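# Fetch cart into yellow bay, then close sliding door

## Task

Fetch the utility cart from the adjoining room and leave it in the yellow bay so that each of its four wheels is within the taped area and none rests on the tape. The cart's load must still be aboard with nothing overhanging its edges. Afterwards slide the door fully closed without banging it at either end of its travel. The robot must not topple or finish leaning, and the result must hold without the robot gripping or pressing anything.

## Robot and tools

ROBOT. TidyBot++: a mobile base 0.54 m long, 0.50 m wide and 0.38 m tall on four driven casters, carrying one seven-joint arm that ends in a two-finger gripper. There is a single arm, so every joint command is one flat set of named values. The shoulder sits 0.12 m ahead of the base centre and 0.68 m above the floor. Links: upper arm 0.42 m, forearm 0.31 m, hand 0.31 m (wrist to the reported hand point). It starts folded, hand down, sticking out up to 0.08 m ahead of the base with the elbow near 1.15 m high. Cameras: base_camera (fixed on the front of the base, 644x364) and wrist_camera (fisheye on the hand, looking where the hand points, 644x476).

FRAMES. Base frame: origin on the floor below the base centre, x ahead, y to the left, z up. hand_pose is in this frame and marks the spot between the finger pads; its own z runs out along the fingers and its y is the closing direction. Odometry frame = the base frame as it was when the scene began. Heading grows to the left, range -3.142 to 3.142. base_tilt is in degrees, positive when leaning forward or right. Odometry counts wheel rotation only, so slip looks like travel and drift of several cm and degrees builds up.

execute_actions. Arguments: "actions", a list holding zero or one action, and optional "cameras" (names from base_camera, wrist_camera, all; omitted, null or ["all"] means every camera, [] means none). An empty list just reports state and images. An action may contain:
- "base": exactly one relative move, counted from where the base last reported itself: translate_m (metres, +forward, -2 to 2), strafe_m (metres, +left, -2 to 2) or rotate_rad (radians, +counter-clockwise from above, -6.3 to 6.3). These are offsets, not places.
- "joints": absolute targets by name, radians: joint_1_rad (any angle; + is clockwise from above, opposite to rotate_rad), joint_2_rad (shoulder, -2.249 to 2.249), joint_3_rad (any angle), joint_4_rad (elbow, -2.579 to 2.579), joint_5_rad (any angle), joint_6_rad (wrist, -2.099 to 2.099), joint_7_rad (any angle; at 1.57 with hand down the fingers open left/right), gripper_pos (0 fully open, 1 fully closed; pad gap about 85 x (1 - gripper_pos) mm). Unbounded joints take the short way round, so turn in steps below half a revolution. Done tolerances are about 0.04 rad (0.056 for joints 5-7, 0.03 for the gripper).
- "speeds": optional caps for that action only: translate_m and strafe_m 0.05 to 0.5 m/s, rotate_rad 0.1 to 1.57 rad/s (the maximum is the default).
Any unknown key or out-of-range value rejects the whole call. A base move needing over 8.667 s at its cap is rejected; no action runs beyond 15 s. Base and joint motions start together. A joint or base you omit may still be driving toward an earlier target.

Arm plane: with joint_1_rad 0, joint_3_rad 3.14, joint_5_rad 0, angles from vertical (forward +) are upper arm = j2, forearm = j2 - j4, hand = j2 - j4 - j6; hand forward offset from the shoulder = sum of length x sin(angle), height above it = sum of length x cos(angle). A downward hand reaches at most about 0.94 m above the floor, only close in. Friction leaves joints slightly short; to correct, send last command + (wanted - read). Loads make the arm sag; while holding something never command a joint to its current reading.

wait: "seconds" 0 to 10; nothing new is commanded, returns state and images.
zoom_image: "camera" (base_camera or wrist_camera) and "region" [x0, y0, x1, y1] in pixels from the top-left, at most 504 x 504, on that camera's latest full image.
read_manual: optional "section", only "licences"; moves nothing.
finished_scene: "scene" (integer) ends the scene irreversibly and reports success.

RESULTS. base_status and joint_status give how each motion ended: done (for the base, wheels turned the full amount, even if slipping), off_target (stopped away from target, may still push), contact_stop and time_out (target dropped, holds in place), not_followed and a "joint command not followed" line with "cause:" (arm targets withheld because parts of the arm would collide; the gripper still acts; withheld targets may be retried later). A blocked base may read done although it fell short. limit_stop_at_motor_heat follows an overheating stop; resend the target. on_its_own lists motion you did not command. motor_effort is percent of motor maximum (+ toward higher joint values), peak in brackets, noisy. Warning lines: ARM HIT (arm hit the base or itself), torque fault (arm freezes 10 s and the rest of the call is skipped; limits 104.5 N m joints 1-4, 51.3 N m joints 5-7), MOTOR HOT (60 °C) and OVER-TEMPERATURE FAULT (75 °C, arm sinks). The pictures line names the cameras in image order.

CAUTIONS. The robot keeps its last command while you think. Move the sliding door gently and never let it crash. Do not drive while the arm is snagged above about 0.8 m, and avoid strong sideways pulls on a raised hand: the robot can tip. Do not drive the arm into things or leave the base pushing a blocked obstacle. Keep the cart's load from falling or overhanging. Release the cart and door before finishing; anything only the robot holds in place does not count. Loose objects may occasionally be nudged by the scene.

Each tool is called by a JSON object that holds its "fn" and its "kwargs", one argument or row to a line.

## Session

{"fn": "execute_actions", "kwargs": {
  "actions": []
}}

Scene clock: 0.00 s.
base_odometry: x=+0.000 y=+0.000 heading=+0.000 (m, m, rad; odometry frame)
base_tilt: forward=-0.2 right=+1.2 (deg)
base_status: not commanded
joint_positions: joint_1_rad=+0.033 joint_2_rad=-0.375 joint_3_rad=+3.177 joint_4_rad=-2.517 joint_5_rad=-0.004 joint_6_rad=-0.878 joint_7_rad=+1.512 gripper_pos=+0.000
joint_status: not commanded
motor_effort: joint_1_rad=+1 joint_2_rad=-1 joint_3_rad=+0 joint_4_rad=+15 joint_5_rad=-1 joint_6_rad=+1 joint_7_rad=+1 (%)
hand_pose: x=+0.2675 y=-0.0063 z=+0.5946 quat_wxyz=(-0.008, +0.996, -0.064, +0.061) (m; base frame)
pictures: base_camera, wrist_camera
camera_calibration (this result's frames):
wrist_camera: T_world_to_cam=[[-0.137655, -0.990117, -0.026835, 0.0415003], [-0.982612, 0.13992, -0.122048, 0.392778], [0.124597, 0.0095678, -0.992161, 0.691579], [0, 0, 0, 1]] pos_world=[0.305493, -0.0204842, 0.73521]
Images, in order (width x height): base_camera 644x364, wrist_camera 644x476.

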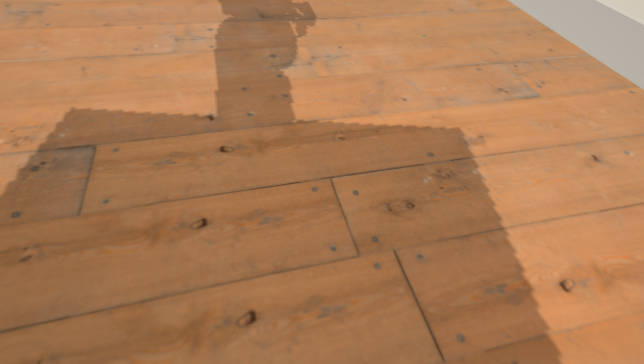

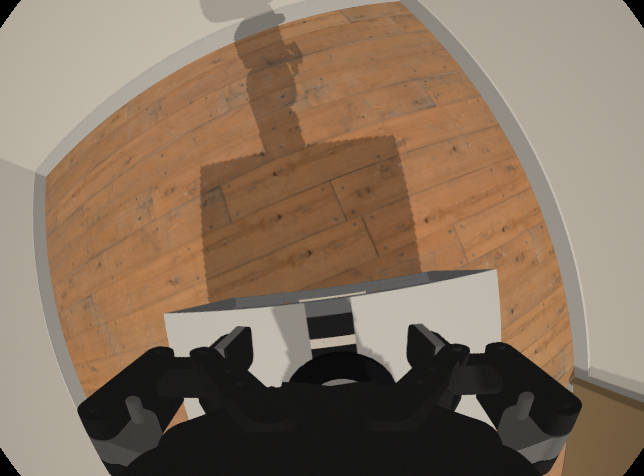

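{"fn": "execute_actions", "kwargs": {
  "actions": [
    {"base": {"rotate_rad": -1.34}, "joints": {"joint_1_rad": 1.0, "joint_2_rad": -0.5, "joint_3_rad": 3.13, "joint_4_rad": -1.5, "joint_6_rad": -0.95, "joint_7_rad": 1.6}}
  ]
}}

Scene clock: 23.50 s.
base_odometry: x=+0.000 y=+0.000 heading=-1.339 (m, m, rad; odometry frame)
base_tilt: forward=-0.2 right=+1.3 (deg)
base_status: done
joint_positions: joint_1_rad=+0.989 joint_2_rad=-0.489 joint_3_rad=+3.144 joint_4_rad=-1.509 joint_5_rad=-0.004 joint_6_rad=-0.913 joint_7_rad=+1.570 gripper_pos=+0.000
joint_status: all done
motor_effort: joint_1_rad=+1(1) joint_2_rad=-2(8) joint_3_rad=+0(2) joint_4_rad=+20(20) joint_5_rad=-1(0) joint_6_rad=+9(8) joint_7_rad=+0(0) (%)
hand_pose: x=+0.3186 y=-0.3010 z=+1.1076 quat_wxyz=(+0.268, +0.724, -0.392, +0.501) (m; base frame)
pictures: base_camera, wrist_camera
camera_calibration (this result's frames):
wrist_camera: T_world_to_cam=[[-0.836704, -0.547367, -0.0177602, 0.116414], [-0.178861, 0.303771, -0.935805, 1.24142], [0.517624, -0.779816, -0.35207, 0.125167], [0, 0, 0, 1]] pos_world=[0.254657, -0.21578, 1.20786]
Images, in order (width x height): base_camera 644x364, wrist_camera 644x476.

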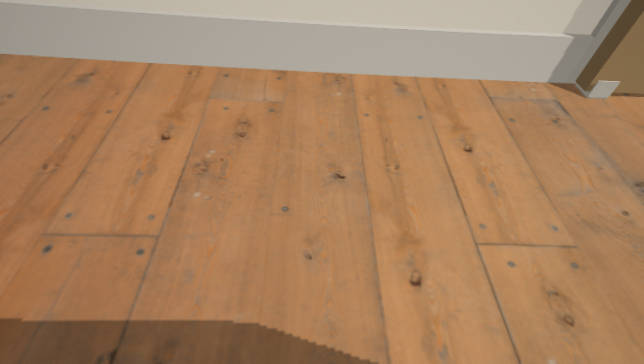

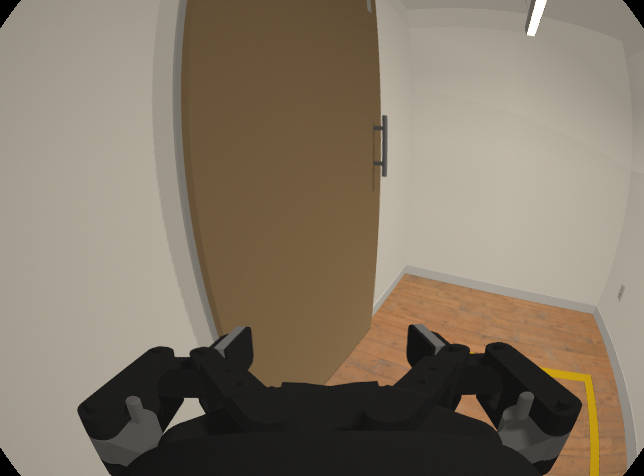

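{"fn": "execute_actions", "kwargs": {
  "actions": [
    {"base": {"strafe_m": -1.55}, "joints": {"joint_1_rad": -0.013, "joint_2_rad": -0.73, "joint_3_rad": 3.14, "joint_4_rad": -1.97, "joint_5_rad": 0.0, "joint_6_rad": -0.30, "joint_7_rad": 1.60, "gripper_pos": 0.0}}
  ]
}}

Scene clock: 67.77 s.
base_odometry: x=-1.509 y=-0.354 heading=-1.340 (m, m, rad; odometry frame)
base_tilt: forward=-0.2 right=+1.2 (deg)
base_status: done
joint_positions: joint_1_rad=-0.002 joint_2_rad=-0.715 joint_3_rad=+3.142 joint_4_rad=-1.956 joint_5_rad=-0.004 joint_6_rad=-0.336 joint_7_rad=+1.570 gripper_pos=+0.000
joint_status: all done
motor_effort: joint_1_rad=+0(1) joint_2_rad=+2(3) joint_3_rad=+1(2) joint_4_rad=+22(22) joint_5_rad=+0(0) joint_6_rad=+9(9) joint_7_rad=+0(0) (%)
hand_pose: x=+0.4518 y=+0.0024 z=+1.0994 quat_wxyz=(-0.003, +0.709, -0.001, +0.705) (m; base frame)
pictures: base_camera, wrist_camera
camera_calibration (this result's frames):
wrist_camera: T_world_to_cam=[[0.00535505, -0.999831, -0.0175642, 0.0142535], [-0.0035501, 0.0175453, -0.99984, 1.15733], [0.999979, 0.00541654, -0.00345554, -0.313147], [0, 0, 0, 1]] pos_world=[0.317173, -0.00435839, 1.15631]
Images, in order (width x height): base_camera 644x364, wrist_camera 644x476.

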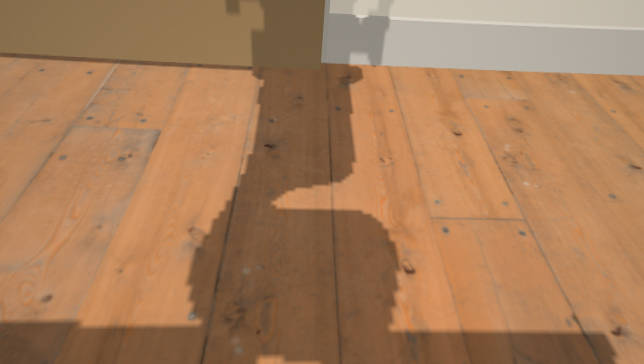

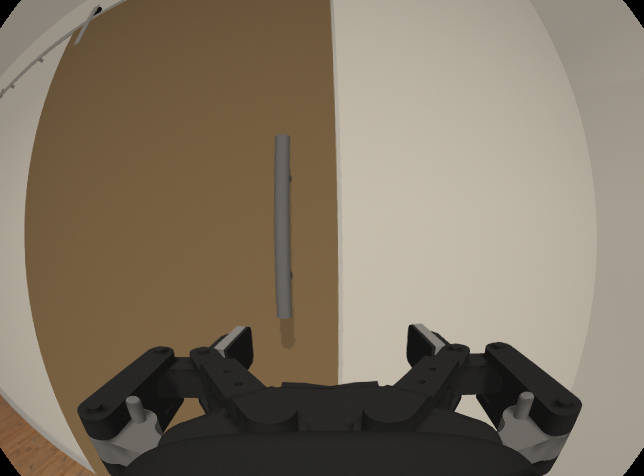

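{"fn": "execute_actions", "kwargs": {
  "actions": [
    {"base": {"translate_m": 0.30}, "joints": {"joint_1_rad": -0.222}, "speeds": {"translate_m": 0.3}}
  ]
}}

Scene clock: 85.00 s.
base_odometry: x=-1.441 y=-0.647 heading=-1.340 (m, m, rad; odometry frame)
base_tilt: forward=-0.2 right=+1.2 (deg)
base_status: done
joint_positions: joint_1_rad=-0.211 joint_2_rad=-0.725 joint_3_rad=+3.142 joint_4_rad=-1.959 joint_5_rad=-0.004 joint_6_rad=-0.334 joint_7_rad=+1.570 gripper_pos=+0.000
joint_status: all done
motor_effort: joint_1_rad=+1(1) joint_2_rad=+4(5) joint_3_rad=+1(1) joint_4_rad=+22(22) joint_5_rad=-1(1) joint_6_rad=+10(9) joint_7_rad=+0(0) (%)
hand_pose: x=+0.4402 y=+0.0704 z=+1.1018 quat_wxyz=(-0.077, +0.702, +0.073, +0.704) (m; base frame)
pictures: base_camera, wrist_camera
camera_calibration (this result's frames):
wrist_camera: T_world_to_cam=[[0.212284, -0.977051, -0.0175388, -0.0104003], [0.00219156, 0.0184239, -0.999828, 1.15586], [0.977206, 0.212209, 0.00605236, -0.316876], [0, 0, 0, 1]] pos_world=[0.309327, 0.0357867, 1.1574]
Images, in order (width x height): base_camera 644x364, wrist_camera 644x476.

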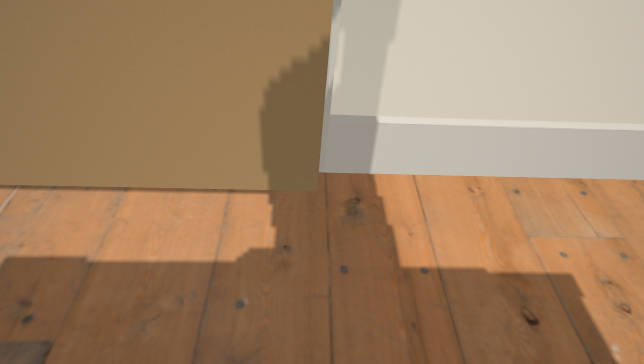

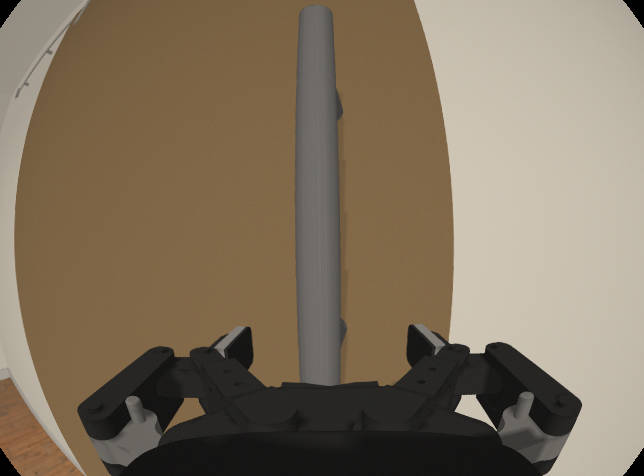

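{"fn": "execute_actions", "kwargs": {
  "actions": [
    {"base": {"strafe_m": 0.88}, "joints": {"joint_2_rad": -0.65, "joint_4_rad": -1.92, "gripper_pos": 0.45}, "speeds": {"strafe_m": 0.28}}
  ]
}}

Scene clock: 109.23 s.
base_odometry: x=-0.584 y=-0.445 heading=-1.340 (m, m, rad; odometry frame)
base_tilt: forward=-0.2 right=+1.3 (deg)
base_status: done
joint_positions: joint_1_rad=-0.212 joint_2_rad=-0.660 joint_3_rad=+3.141 joint_4_rad=-1.925 joint_5_rad=+0.017 joint_6_rad=-0.330 joint_7_rad=+1.572 gripper_pos=+0.450
joint_status: all done
motor_effort: joint_1_rad=+0(16) joint_2_rad=+1(10) joint_3_rad=+0(22) joint_4_rad=+22(22) joint_5_rad=-1(8) joint_6_rad=+9(11) joint_7_rad=+0(0) (%)
hand_pose: x=+0.4640 y=+0.0739 z=+1.1017 quat_wxyz=(-0.066, +0.711, +0.080, +0.696) (m; base frame)
pictures: base_camera, wrist_camera
camera_calibration (this result's frames):
wrist_camera: T_world_to_cam=[[0.206978, -0.978329, 0.005702, -0.0350483], [-0.0192085, -0.00989075, -0.999767, 1.16764], [0.978157, 0.20682, -0.0208394, -0.311293], [0, 0, 0, 1]] pos_world=[0.334177, 0.0416417, 1.16108]
Images, in order (width x height): base_camera 644x364, wrist_camera 644x476.

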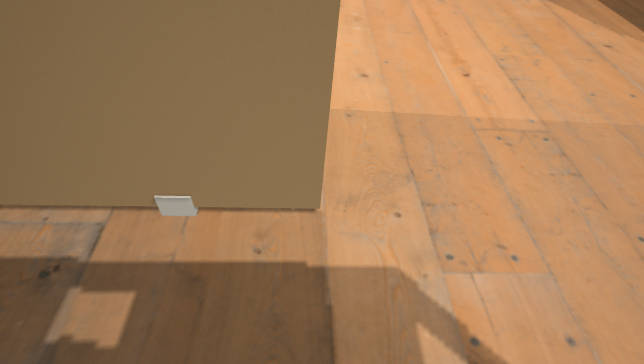

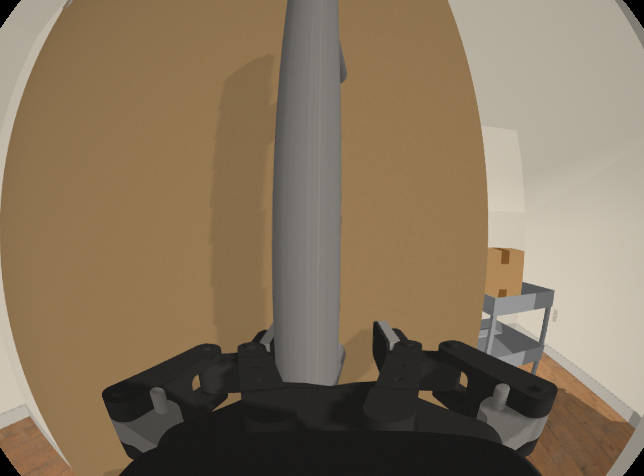

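{"fn": "execute_actions", "kwargs": {
  "actions": [
    {"base": {"rotate_rad": 0.035}, "joints": {"joint_2_rad": -0.90, "gripper_pos": 0.0}}
  ]
}}

{"fn": "execute_actions", "kwargs": {
  "actions": [
    {"base": {"strafe_m": -0.43}, "joints": {"joint_1_rad": 0.013, "joint_6_rad": -0.95}}
  ]
}}

Scene clock: 125.23 s.
base_odometry: x=-0.584 y=-0.445 heading=-1.305 (m, m, rad; odometry frame)
base_tilt: forward=-0.3 right=+1.3 (deg)
base_status: done
joint_positions: joint_1_rad=-0.213 joint_2_rad=-0.902 joint_3_rad=+3.141 joint_4_rad=-1.925 joint_5_rad=+0.017 joint_6_rad=-0.330 joint_7_rad=+1.572 gripper_pos=+0.000
joint_status: all done
motor_effort: joint_1_rad=+0(1) joint_2_rad=+9(11) joint_3_rad=+0(1) joint_4_rad=+20(23) joint_5_rad=+0(0) joint_6_rad=+9(10) joint_7_rad=+0(0) (%)
hand_pose: x=+0.3556 y=+0.0512 z=+1.1740 quat_wxyz=(-0.074, +0.622, +0.070, +0.776) (m; base frame)
pictures: base_camera, wrist_camera
camera_calibration (this result's frames):
wrist_camera: T_world_to_cam=[[0.207563, -0.978208, 0.0051364, -0.0347325], [0.215372, 0.040576, -0.975689, 1.12333], [0.954218, 0.203624, 0.2191, -0.472068], [0, 0, 0, 1]] pos_world=[0.215731, 0.0165683, 1.19963]
Images, in order (width x height): base_camera 644x364, wrist_camera 644x476.

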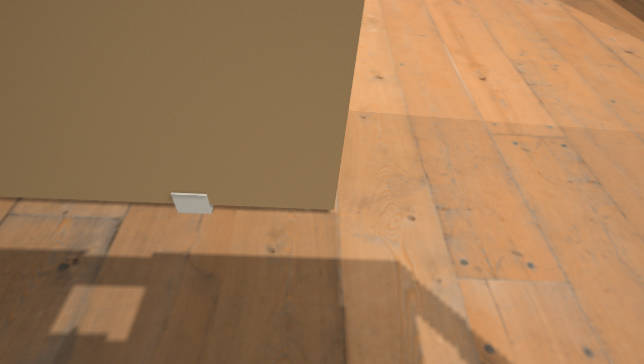

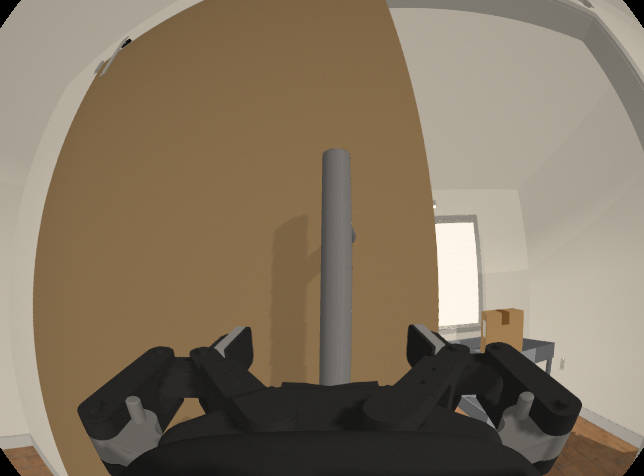

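Scene clock: 127.43 s.
base_odometry: x=-0.998 y=-0.559 heading=-1.304 (m, m, rad; odometry frame)
base_tilt: forward=-0.3 right=+1.3 (deg)
base_status: done
joint_positions: joint_1_rad=+0.005 joint_2_rad=-0.902 joint_3_rad=+3.141 joint_4_rad=-1.923 joint_5_rad=+0.017 joint_6_rad=-0.923 joint_7_rad=+1.572 gripper_pos=+0.000
joint_status: all done
motor_effort: joint_1_rad=+1(0) joint_2_rad=+9(9) joint_3_rad=+0(3) joint_4_rad=+20(21) joint_5_rad=+0(1) joint_6_rad=+9(10) joint_7_rad=+0(0) (%)
hand_pose: x=+0.3467 y=-0.0039 z=+0.9935 quat_wxyz=(+0.010, +0.826, -0.001, +0.564) (m; base frame)
pictures: base_camera, wrist_camera
camera_calibration (this result's frames):
wrist_camera: T_world_to_cam=[[-0.0158324, -0.999866, 0.00414515, -0.00758386], [-0.362289, 0.0018726, -0.932064, 1.10818], [0.931931, -0.0162585, -0.36227, 0.171634], [0, 0, 0, 1]] pos_world=[0.241409, -0.00686749, 1.0951]
Images, in order (width x height): base_camera 644x364, wrist_camera 644x476.

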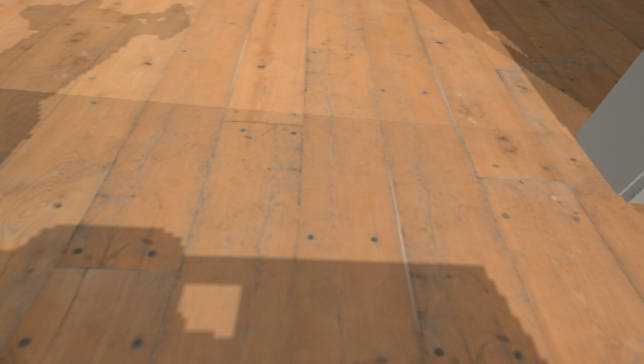

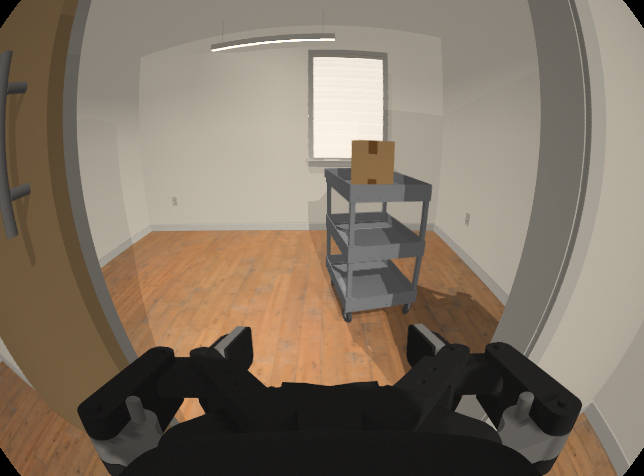

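{"fn": "zoom_image", "kwargs": {
  "camera": "wrist_camera",
  "region": [290, 125, 470, 335]
}}

Region (290, 125, 470, 335) of wrist_camera's 644x476 image, scaled by 2.400; it fills the left 432 columns of this view, and the rest is white.

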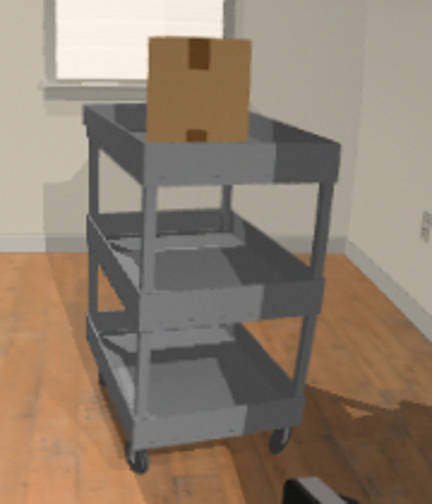

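{"fn": "execute_actions", "kwargs": {
  "actions": [
    {"base": {"translate_m": 1.0}, "joints": {"joint_1_rad": 0.6, "joint_2_rad": 0.31, "joint_4_rad": -0.74, "joint_5_rad": -0.02, "joint_6_rad": -2.08, "joint_7_rad": 1.02, "gripper_pos": 0.35}}
  ]
}}

Scene clock: 217.77 s.
base_odometry: x=-0.736 y=-1.524 heading=-1.305 (m, m, rad; odometry frame)
base_tilt: forward=-0.2 right=+1.3 (deg)
base_status: done
joint_positions: joint_1_rad=+0.588 joint_2_rad=+0.312 joint_3_rad=+3.141 joint_4_rad=-0.753 joint_5_rad=+0.013 joint_6_rad=-2.044 joint_7_rad=+1.049 gripper_pos=+0.350
joint_status: all done
motor_effort: joint_1_rad=+0(1) joint_2_rad=-24(27) joint_3_rad=+0(1) joint_4_rad=+15(20) joint_5_rad=-1(0) joint_6_rad=+1(10) joint_7_rad=+0(0) (%)
hand_pose: x=+0.4627 y=-0.2315 z=+0.9235 quat_wxyz=(+0.006, +0.848, -0.529, +0.016) (m; base frame)
pictures: base_camera, wrist_camera
camera_calibration (this result's frames):
wrist_camera: T_world_to_cam=[[-0.903047, -0.429444, -0.00918876, 0.321879], [-0.42887, 0.902623, -0.0366321, 0.497776], [0.0240254, -0.0291397, -0.999287, 1.0399], [0, 0, 0, 1]] pos_world=[0.479169, -0.280773, 1.06035]
Images, in order (width x height): base_camera 644x364, wrist_camera 644x476.

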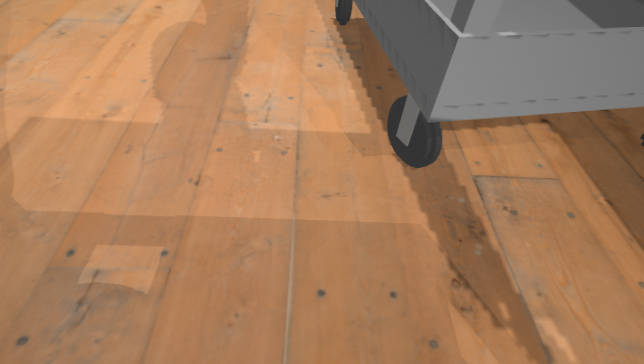

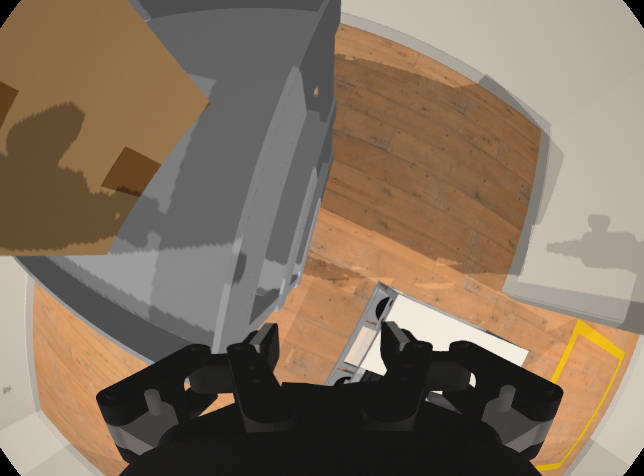

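{"fn": "zoom_image", "kwargs": {
  "camera": "wrist_camera",
  "region": [100, 0, 380, 380]
}}

Region (100, 0, 380, 380) of wrist_camera's 644x476 image, scaled by 1.326; it fills the left 371 columns of this view, and the rest is white.

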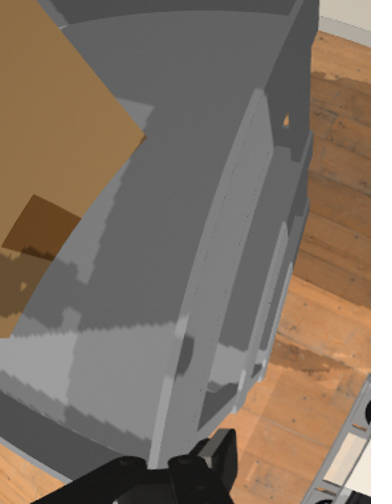

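{"fn": "execute_actions", "kwargs": {
  "actions": [
    {"base": {"translate_m": 0.18}, "joints": {"joint_1_rad": 0.94, "joint_2_rad": 0.375, "joint_4_rad": -0.715, "joint_7_rad": 1.145}}
  ]
}}

Scene clock: 247.13 s.
base_odometry: x=-0.688 y=-1.698 heading=-1.305 (m, m, rad; odometry frame)
base_tilt: forward=-0.2 right=+1.3 (deg)
base_status: done
joint_positions: joint_1_rad=+0.927 joint_2_rad=+0.375 joint_3_rad=+3.141 joint_4_rad=-0.730 joint_5_rad=+0.013 joint_6_rad=-2.046 joint_7_rad=+1.115 gripper_pos=+0.350
joint_status: all done
motor_effort: joint_1_rad=+0(0) joint_2_rad=-26(29) joint_3_rad=+0(1) joint_4_rad=+15(16) joint_5_rad=+0(0) joint_6_rad=+0(1) joint_7_rad=+0(0) (%)
hand_pose: x=+0.3766 y=-0.3467 z=+0.9035 quat_wxyz=(+0.004, +0.769, -0.640, -0.006) (m; base frame)
pictures: base_camera, wrist_camera
camera_calibration (this result's frames):
wrist_camera: T_world_to_cam=[[-0.985386, -0.169896, 0.0122029, 0.296167], [-0.1699, 0.985461, 0.000700523, 0.461529], [-0.0121445, -0.00138299, -0.999925, 1.04237], [0, 0, 0, 1]] pos_world=[0.382912, -0.40306, 1.03836]
Images, in order (width x height): base_camera 644x364, wrist_camera 644x476.

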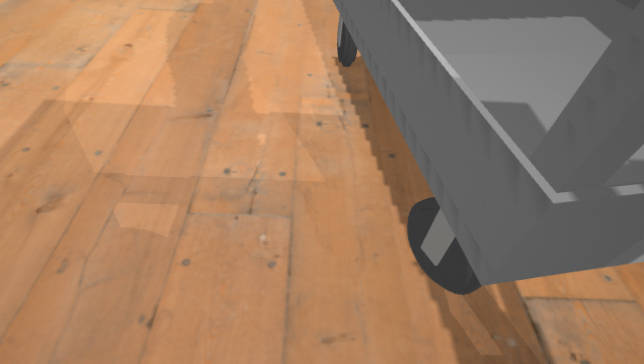

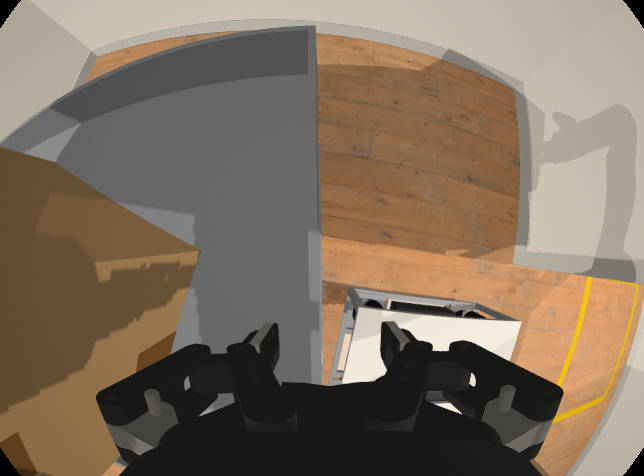

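{"fn": "execute_actions", "kwargs": {
  "actions": [
    {"base": {"translate_m": 0.008}, "joints": {"joint_2_rad": 0.29, "joint_4_rad": -1.088, "joint_6_rad": -1.74}}
  ]
}}

Scene clock: 262.63 s.
base_odometry: x=-0.686 y=-1.706 heading=-1.305 (m, m, rad; odometry frame)
base_tilt: forward=-0.2 right=+1.3 (deg)
base_status: done
joint_positions: joint_1_rad=+0.932 joint_2_rad=+0.306 joint_3_rad=+3.141 joint_4_rad=-1.077 joint_5_rad=+0.012 joint_6_rad=-1.775 joint_7_rad=+1.115 gripper_pos=+0.350
joint_status: all done
motor_effort: joint_1_rad=+0(2) joint_2_rad=-25(28) joint_3_rad=+0(1) joint_4_rad=+17(17) joint_5_rad=-1(0) joint_6_rad=+1(0) joint_7_rad=+0(0) (%)
hand_pose: x=+0.3739 y=-0.3470 z=+0.8303 quat_wxyz=(+0.004, +0.768, -0.640, -0.009) (m; base frame)
pictures: base_camera, wrist_camera
camera_calibration (this result's frames):
wrist_camera: T_world_to_cam=[[-0.985594, -0.168354, 0.0161911, 0.291641], [-0.16826, 0.985718, 0.00701239, 0.455672], [-0.0171404, 0.00418706, -0.999844, 0.972884], [0, 0, 0, 1]] pos_world=[0.380787, -0.404139, 0.964815]
Images, in order (width x height): base_camera 644x364, wrist_camera 644x476.

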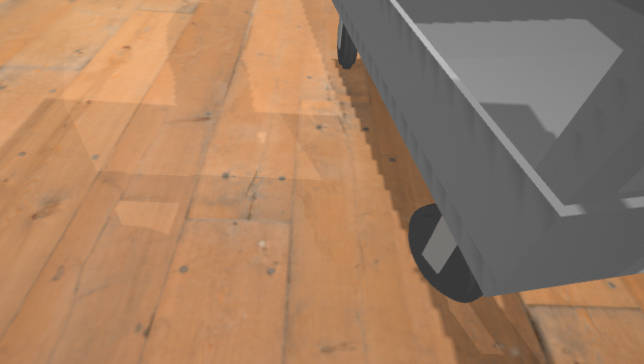

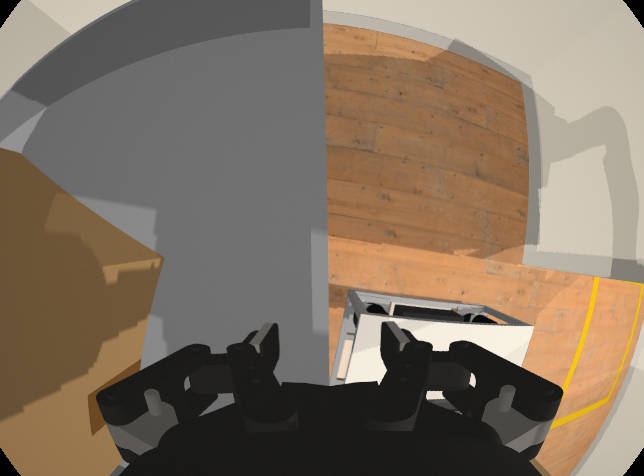

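{"fn": "execute_actions", "kwargs": {
  "actions": [
    {"joints": {"gripper_pos": 1.0}}
  ],
  "cameras": ["wrist_camera"]
}}

Scene clock: 295.97 s.
base_odometry: x=-0.686 y=-1.706 heading=-1.305 (m, m, rad; odometry frame)
base_tilt: forward=-0.1 right=+1.3 (deg)
base_status: not commanded
joint_positions: joint_1_rad=+0.934 joint_2_rad=+0.305 joint_3_rad=+3.141 joint_4_rad=-1.078 joint_5_rad=-0.001 joint_6_rad=-1.768 joint_7_rad=+1.115 gripper_pos=+0.949
joint_status: gripper_pos off_target (ended at +0.949, target +1.000)
motor_effort: joint_1_rad=+0(4) joint_2_rad=-25(28) joint_3_rad=+0(3) joint_4_rad=+17(18) joint_5_rad=+1(4) joint_6_rad=+0(2) joint_7_rad=+1(1) (%)
hand_pose: x=+0.3778 y=-0.3462 z=+0.8306 quat_wxyz=(-0.002, +0.769, -0.640, -0.004) (m; base frame)
pictures: wrist_camera
camera_calibration (this result's frames):
wrist_camera: T_world_to_cam=[[-0.9855, -0.169674, 0.000828688, 0.307851], [-0.169665, 0.985478, 0.0068654, 0.456117], [-0.00198154, 0.00662526, -0.999976, 0.968525], [0, 0, 0, 1]] pos_world=[0.382693, -0.403676, 0.965116]
Images, in order (width x height): wrist_camera 644x476.

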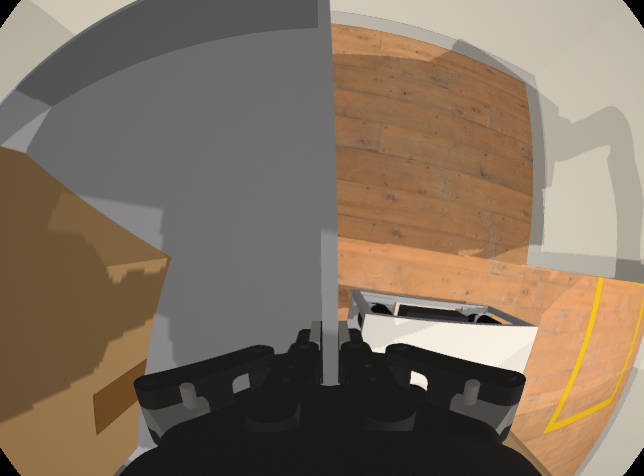

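{"fn": "execute_actions", "kwargs": {
  "actions": [
    {"base": {"translate_m": -0.40}, "joints": {"joint_1_rad": 0.535, "joint_7_rad": 0.46}, "speeds": {"translate_m": 0.3}}
  ]
}}

Scene clock: 301.97 s.
base_odometry: x=-0.792 y=-1.320 heading=-1.305 (m, m, rad; odometry frame)
base_tilt: forward=-0.2 right=+1.3 (deg)
base_status: done
joint_positions: joint_1_rad=+0.510 joint_2_rad=+0.285 joint_3_rad=+3.121 joint_4_rad=-1.107 joint_5_rad=-0.019 joint_6_rad=-1.751 joint_7_rad=+0.465 gripper_pos=+0.949
joint_status: all done
motor_effort: joint_1_rad=+5(9) joint_2_rad=-24(33) joint_3_rad=+4(5) joint_4_rad=+21(23) joint_5_rad=+0(7) joint_6_rad=+4(8) joint_7_rad=-5(5) (%)
hand_pose: x=+0.4985 y=-0.1954 z=+0.8304 quat_wxyz=(-0.011, +0.699, -0.715, -0.004) (m; base frame)
pictures: base_camera, wrist_camera
camera_calibration (this result's frames):
wrist_camera: T_world_to_cam=[[-0.999373, 0.0336543, -0.0110399, 0.508951], [0.0334294, 0.999242, 0.0199612, 0.218558], [0.0117033, 0.0195796, -0.99974, 0.963008], [0, 0, 0, 1]] pos_world=[0.490055, -0.254376, 0.964013]
Images, in order (width x height): base_camera 644x364, wrist_camera 644x476.

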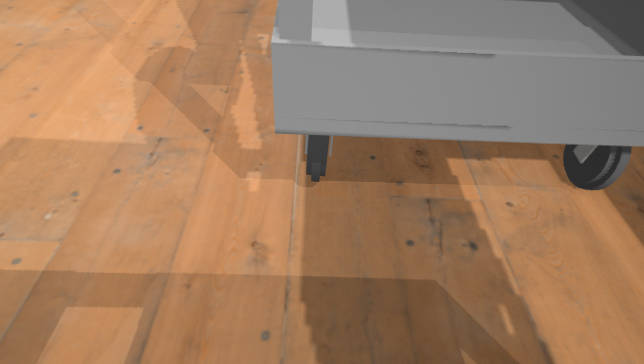

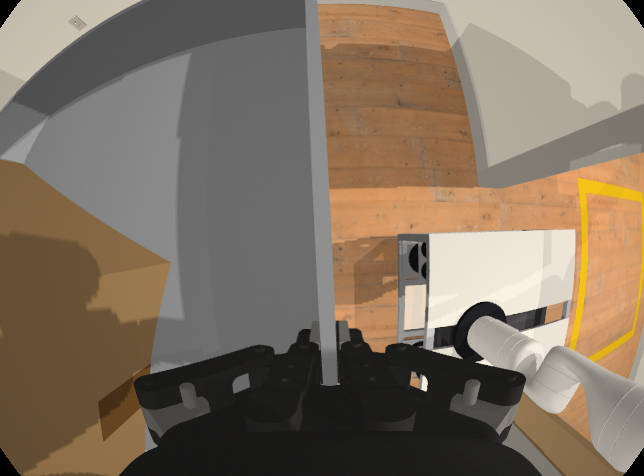

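{"fn": "execute_actions", "kwargs": {
  "actions": [
    {"base": {"translate_m": -0.85}, "joints": {"joint_1_rad": 0.04, "joint_7_rad": -0.06}, "speeds": {"translate_m": 0.35}}
  ]
}}

Scene clock: 313.83 s.
base_odometry: x=-1.015 y=-0.499 heading=-1.305 (m, m, rad; odometry frame)
base_tilt: forward=-0.2 right=+1.3 (deg)
base_status: done
joint_positions: joint_1_rad=+0.010 joint_2_rad=+0.290 joint_3_rad=+3.121 joint_4_rad=-1.100 joint_5_rad=-0.018 joint_6_rad=-1.743 joint_7_rad=-0.051 gripper_pos=+0.949
joint_status: all done
motor_effort: joint_1_rad=+8(8) joint_2_rad=-25(36) joint_3_rad=+6(6) joint_4_rad=+19(21) joint_5_rad=+2(6) joint_6_rad=+2(11) joint_7_rad=-5(9) (%)
hand_pose: x=+0.5512 y=+0.0101 z=+0.8304 quat_wxyz=(-0.011, +0.693, -0.721, -0.006) (m; base frame)
pictures: base_camera, wrist_camera
camera_calibration (this result's frames):
wrist_camera: T_world_to_cam=[[-0.998669, 0.0506945, -0.00948207, 0.552811], [0.0504788, 0.998488, 0.0217557, 0.000500086], [0.0105706, 0.0212481, -0.999718, 0.958951], [0, 0, 0, 1]] pos_world=[0.541914, -0.0488997, 0.963912]
Images, in order (width x height): base_camera 644x364, wrist_camera 644x476.

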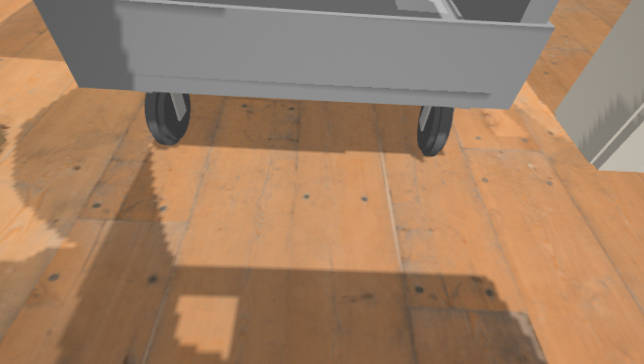

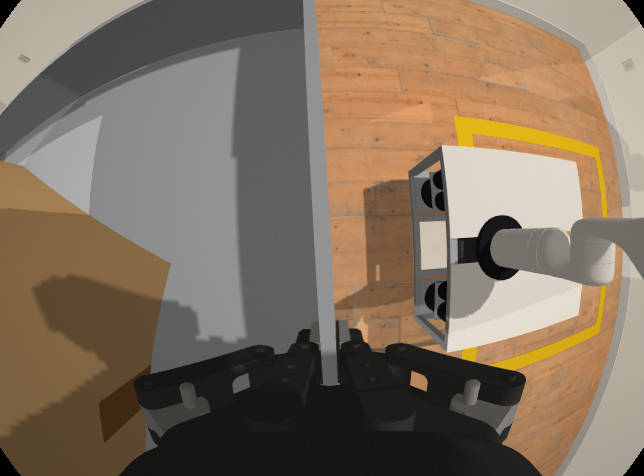

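{"fn": "zoom_image", "kwargs": {
  "camera": "wrist_camera",
  "region": [420, 90, 644, 400]
}}

Region (420, 90, 644, 400) of wrist_camera's 644x476 image, scaled by 1.626.

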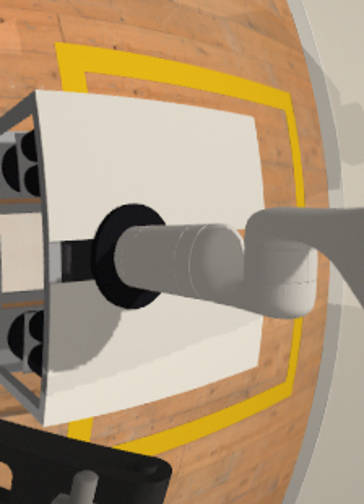

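{"fn": "execute_actions", "kwargs": {
  "actions": [
    {"base": {"translate_m": -1.0}, "joints": {"joint_7_rad": 0.02}, "speeds": {"translate_m": 0.4}}
  ]
}}

Scene clock: 414.07 s.
base_odometry: x=-1.277 y=+0.466 heading=-1.305 (m, m, rad; odometry frame)
base_tilt: forward=-0.3 right=+1.3 (deg)
base_status: done
joint_positions: joint_1_rad=+0.005 joint_2_rad=+0.291 joint_3_rad=+3.117 joint_4_rad=-1.099 joint_5_rad=-0.018 joint_6_rad=-1.742 joint_7_rad=+0.030 gripper_pos=+0.949
joint_status: all done
motor_effort: joint_1_rad=+9(9) joint_2_rad=-25(37) joint_3_rad=+6(7) joint_4_rad=+18(21) joint_5_rad=+3(3) joint_6_rad=+2(12) joint_7_rad=-5(6) (%)
hand_pose: x=+0.5515 y=+0.0141 z=+0.8304 quat_wxyz=(-0.012, +0.725, -0.688, -0.005) (m; base frame)
pictures: base_camera, wrist_camera
camera_calibration (this result's frames):
wrist_camera: T_world_to_cam=[[-0.999132, -0.0398099, -0.0122327, 0.556683], [-0.0400742, 0.998951, 0.0221728, 0.0460764], [0.0113372, 0.0226438, -0.999679, 0.958387], [0, 0, 0, 1]] pos_world=[0.547181, -0.045568, 0.963868]
Images, in order (width x height): base_camera 644x364, wrist_camera 644x476.

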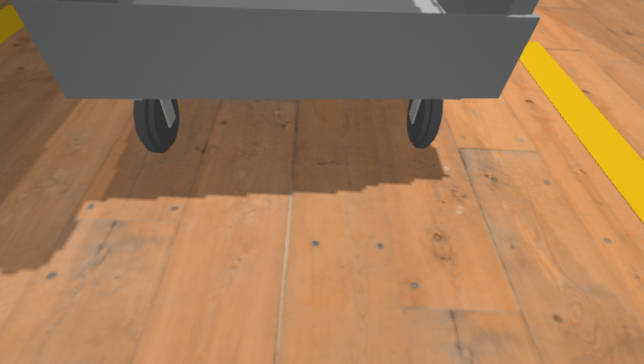

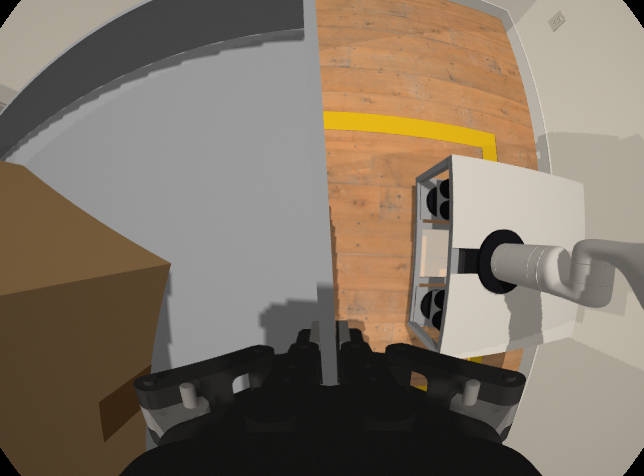

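{"fn": "execute_actions", "kwargs": {
  "actions": [
    {"base": {"strafe_m": 0.50}, "joints": {"joint_1_rad": 1.56, "joint_2_rad": 0.70, "joint_3_rad": 3.14, "joint_4_rad": -0.40, "joint_6_rad": -2.055, "joint_7_rad": 1.55}}
  ]
}}

Scene clock: 458.37 s.
base_odometry: x=-0.795 y=+0.597 heading=-1.306 (m, m, rad; odometry frame)
base_tilt: forward=-0.2 right=+1.3 (deg)
base_status: done
joint_positions: joint_1_rad=+1.580 joint_2_rad=+0.694 joint_3_rad=+3.143 joint_4_rad=-0.423 joint_5_rad=-0.009 joint_6_rad=-2.039 joint_7_rad=+1.610 gripper_pos=+0.949
joint_status: joint_7_rad off_target (ended at +1.610, target +1.550); the others done
motor_effort: joint_1_rad=-2(25) joint_2_rad=-38(41) joint_3_rad=-1(8) joint_4_rad=+18(22) joint_5_rad=-1(8) joint_6_rad=+2(5) joint_7_rad=-4(14) (%)
hand_pose: x=+0.1172 y=-0.5473 z=+0.8314 quat_wxyz=(-0.008, +0.719, -0.695, -0.003) (m; base frame)
pictures: base_camera, wrist_camera
camera_calibration (this result's frames):
wrist_camera: T_world_to_cam=[[-0.999737, -0.0209882, -0.0092776, 0.108413], [-0.0211036, 0.999699, 0.0125209, 0.595679], [0.00901202, 0.0127134, -0.999879, 0.972066], [0, 0, 0, 1]] pos_world=[0.112195, -0.605583, 0.965495]
Images, in order (width x height): base_camera 644x364, wrist_camera 644x476.

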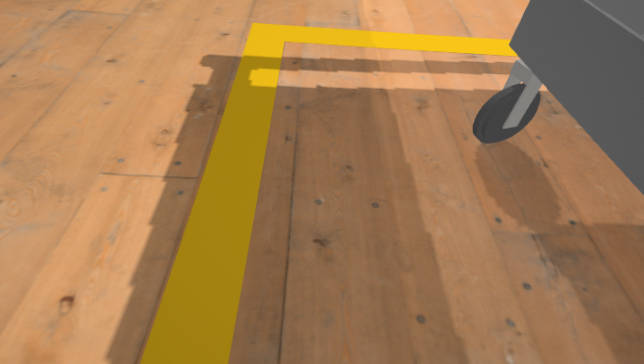

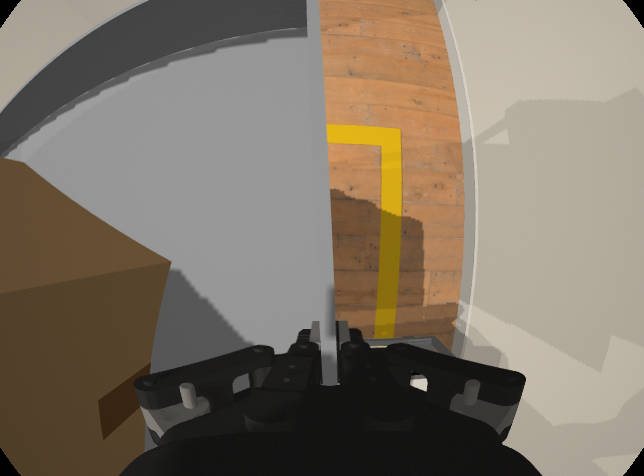

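{"fn": "execute_actions", "kwargs": {
  "actions": [
    {"base": {"strafe_m": 0.125}, "joints": {"joint_1_rad": 1.58, "joint_2_rad": 0.22, "joint_7_rad": 1.62, "gripper_pos": 0.45}}
  ]
}}

Scene clock: 477.80 s.
base_odometry: x=-0.674 y=+0.630 heading=-1.306 (m, m, rad; odometry frame)
base_tilt: forward=-0.1 right=+1.2 (deg)
base_status: done
joint_positions: joint_1_rad=+1.574 joint_2_rad=+0.216 joint_3_rad=+3.143 joint_4_rad=-0.400 joint_5_rad=-0.009 joint_6_rad=-2.038 joint_7_rad=+1.590 gripper_pos=+0.450
joint_status: all done
motor_effort: joint_1_rad=+1(2) joint_2_rad=-19(45) joint_3_rad=+0(2) joint_4_rad=+12(17) joint_5_rad=-1(2) joint_6_rad=+5(7) joint_7_rad=+0(4) (%)
hand_pose: x=+0.1209 y=-0.4175 z=+1.0742 quat_wxyz=(+0.170, +0.693, -0.679, +0.171) (m; base frame)
pictures: base_camera, wrist_camera
camera_calibration (this result's frames):
wrist_camera: T_world_to_cam=[[-0.999951, -0.00943747, -0.00313901, 0.115324], [-0.00685416, 0.882592, -0.470089, 0.930787], [0.00720691, -0.470044, -0.882613, 0.885907], [0, 0, 0, 1]] pos_world=[0.115314, -0.404002, 1.21983]
Images, in order (width x height): base_camera 644x364, wrist_camera 644x476.

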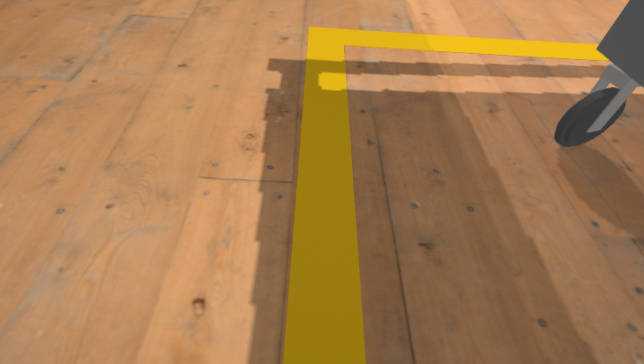

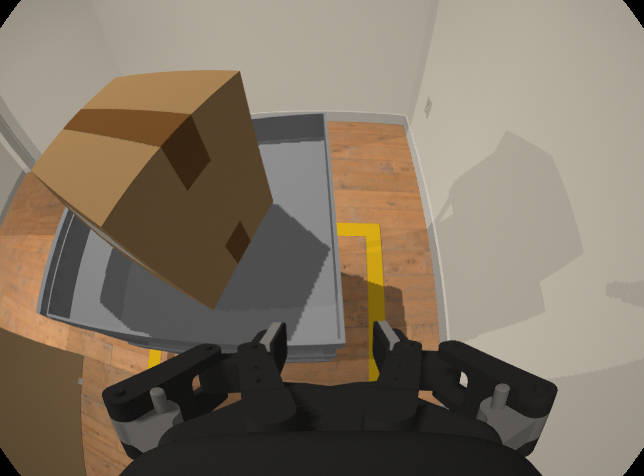

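{"fn": "execute_actions", "kwargs": {
  "actions": [
    {"base": {"translate_m": 0.94}, "joints": {"joint_1_rad": 0.435, "joint_2_rad": -0.73, "joint_3_rad": 3.14, "joint_4_rad": -1.97, "joint_6_rad": -0.30, "joint_7_rad": 1.55, "gripper_pos": 0.0}}
  ]
}}

Scene clock: 491.77 s.
base_odometry: x=-0.427 y=-0.277 heading=-1.306 (m, m, rad; odometry frame)
base_tilt: forward=-0.2 right=+1.3 (deg)
base_status: done
joint_positions: joint_1_rad=+0.448 joint_2_rad=-0.717 joint_3_rad=+3.143 joint_4_rad=-1.961 joint_5_rad=-0.009 joint_6_rad=-0.334 joint_7_rad=+1.581 gripper_pos=+0.000
joint_status: all done
motor_effort: joint_1_rad=+0(3) joint_2_rad=+3(20) joint_3_rad=+0(2) joint_4_rad=+22(22) joint_5_rad=-1(2) joint_6_rad=+10(9) joint_7_rad=+0(0) (%)
hand_pose: x=+0.4196 y=-0.1425 z=+1.0976 quat_wxyz=(+0.156, +0.692, -0.156, +0.687) (m; base frame)
pictures: base_camera, wrist_camera
camera_calibration (this result's frames):
wrist_camera: T_world_to_cam=[[-0.429336, -0.903076, -0.0111623, 0.058702], [0.000123703, 0.0123006, -0.999924, 1.15571], [0.903145, -0.429305, -0.00516939, -0.299558], [0, 0, 0, 1]] pos_world=[0.295604, -0.0898055, 1.15473]
Images, in order (width x height): base_camera 644x364, wrist_camera 644x476.

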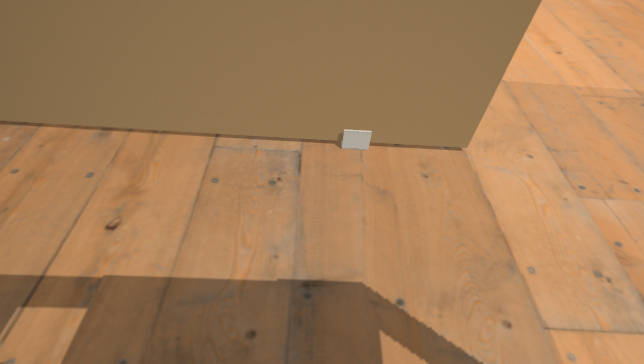

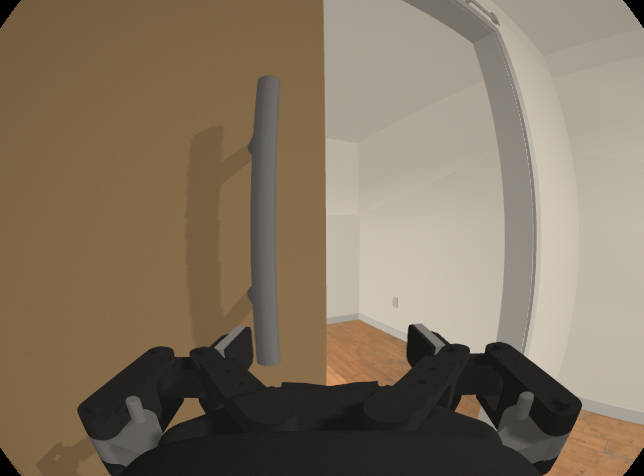

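{"fn": "execute_actions", "kwargs": {
  "actions": [
    {"base": {"translate_m": 0.14}}
  ]
}}

Scene clock: 501.83 s.
base_odometry: x=-0.390 y=-0.412 heading=-1.306 (m, m, rad; odometry frame)
base_tilt: forward=-0.2 right=+1.3 (deg)
base_status: done
joint_positions: joint_1_rad=+0.448 joint_2_rad=-0.723 joint_3_rad=+3.143 joint_4_rad=-1.961 joint_5_rad=-0.009 joint_6_rad=-0.333 joint_7_rad=+1.581 gripper_pos=+0.000
joint_status: not commanded
motor_effort: joint_1_rad=+0(0) joint_2_rad=+4(5) joint_3_rad=+1(1) joint_4_rad=+22(22) joint_5_rad=-1(1) joint_6_rad=+10(9) joint_7_rad=+0(0) (%)
hand_pose: x=+0.4174 y=-0.1414 z=+1.0996 quat_wxyz=(+0.156, +0.690, -0.156, +0.689) (m; base frame)
pictures: base_camera, wrist_camera
camera_calibration (this result's frames):
wrist_camera: T_world_to_cam=[[-0.42919, -0.903146, -0.0111285, 0.0586655], [0.00614435, 0.0094012, -0.999937, 1.15485], [0.903193, -0.429231, 0.00151434, -0.304477], [0, 0, 0, 1]] pos_world=[0.293085, -0.0885648, 1.15589]
Images, in order (width x height): base_camera 644x364, wrist_camera 644x476.

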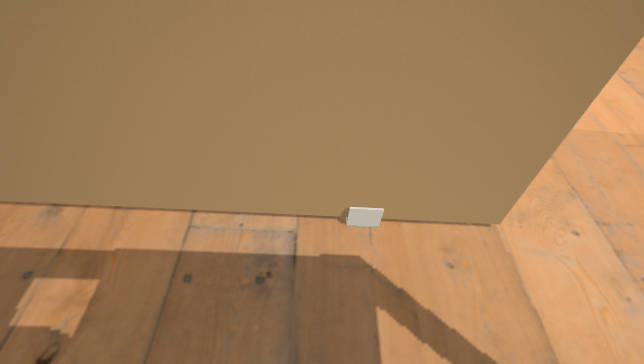

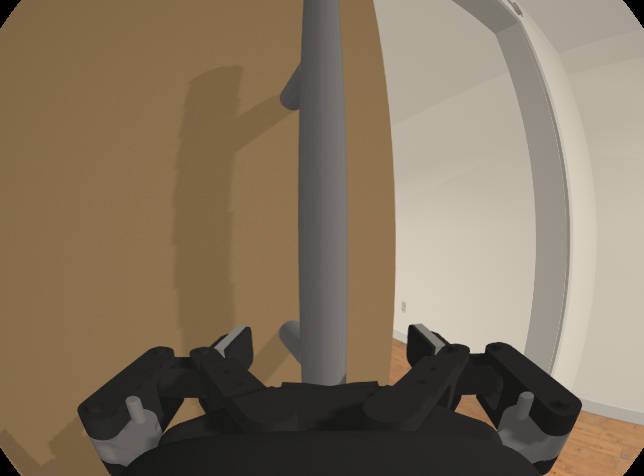

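{"fn": "execute_actions", "kwargs": {
  "actions": [
    {"base": {"strafe_m": -0.76}, "joints": {"gripper_pos": 0.58}, "speeds": {"strafe_m": 0.28}}
  ]
}}

Scene clock: 510.63 s.
base_odometry: x=-1.124 y=-0.612 heading=-1.305 (m, m, rad; odometry frame)
base_tilt: forward=-0.2 right=+1.3 (deg)
base_status: done
joint_positions: joint_1_rad=+0.425 joint_2_rad=-0.736 joint_3_rad=+3.138 joint_4_rad=-1.963 joint_5_rad=-0.033 joint_6_rad=-0.323 joint_7_rad=+1.577 gripper_pos=+0.580
joint_status: all done
motor_effort: joint_1_rad=+1(14) joint_2_rad=+4(11) joint_3_rad=+1(22) joint_4_rad=+22(23) joint_5_rad=+0(7) joint_6_rad=+9(12) joint_7_rad=+0(2) (%)
hand_pose: x=+0.4174 y=-0.1280 z=+1.1065 quat_wxyz=(+0.139, +0.683, -0.151, +0.701) (m; base frame)
pictures: base_camera, wrist_camera
camera_calibration (this result's frames):
wrist_camera: T_world_to_cam=[[-0.397985, -0.916767, -0.0338503, 0.0811654], [0.0355478, 0.0214598, -0.999138, 1.14993], [0.916703, -0.398845, 0.0240484, -0.325454], [0, 0, 0, 1]] pos_world=[0.28977, -0.0800732, 1.15951]
Images, in order (width x height): base_camera 644x364, wrist_camera 644x476.

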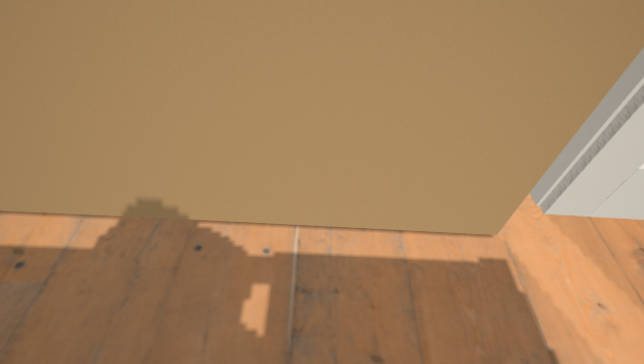

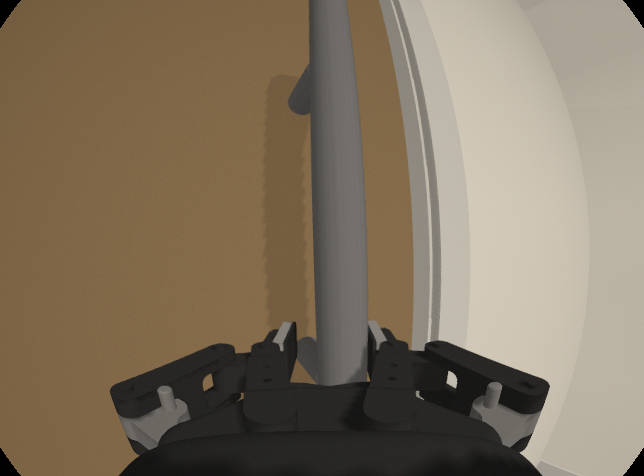

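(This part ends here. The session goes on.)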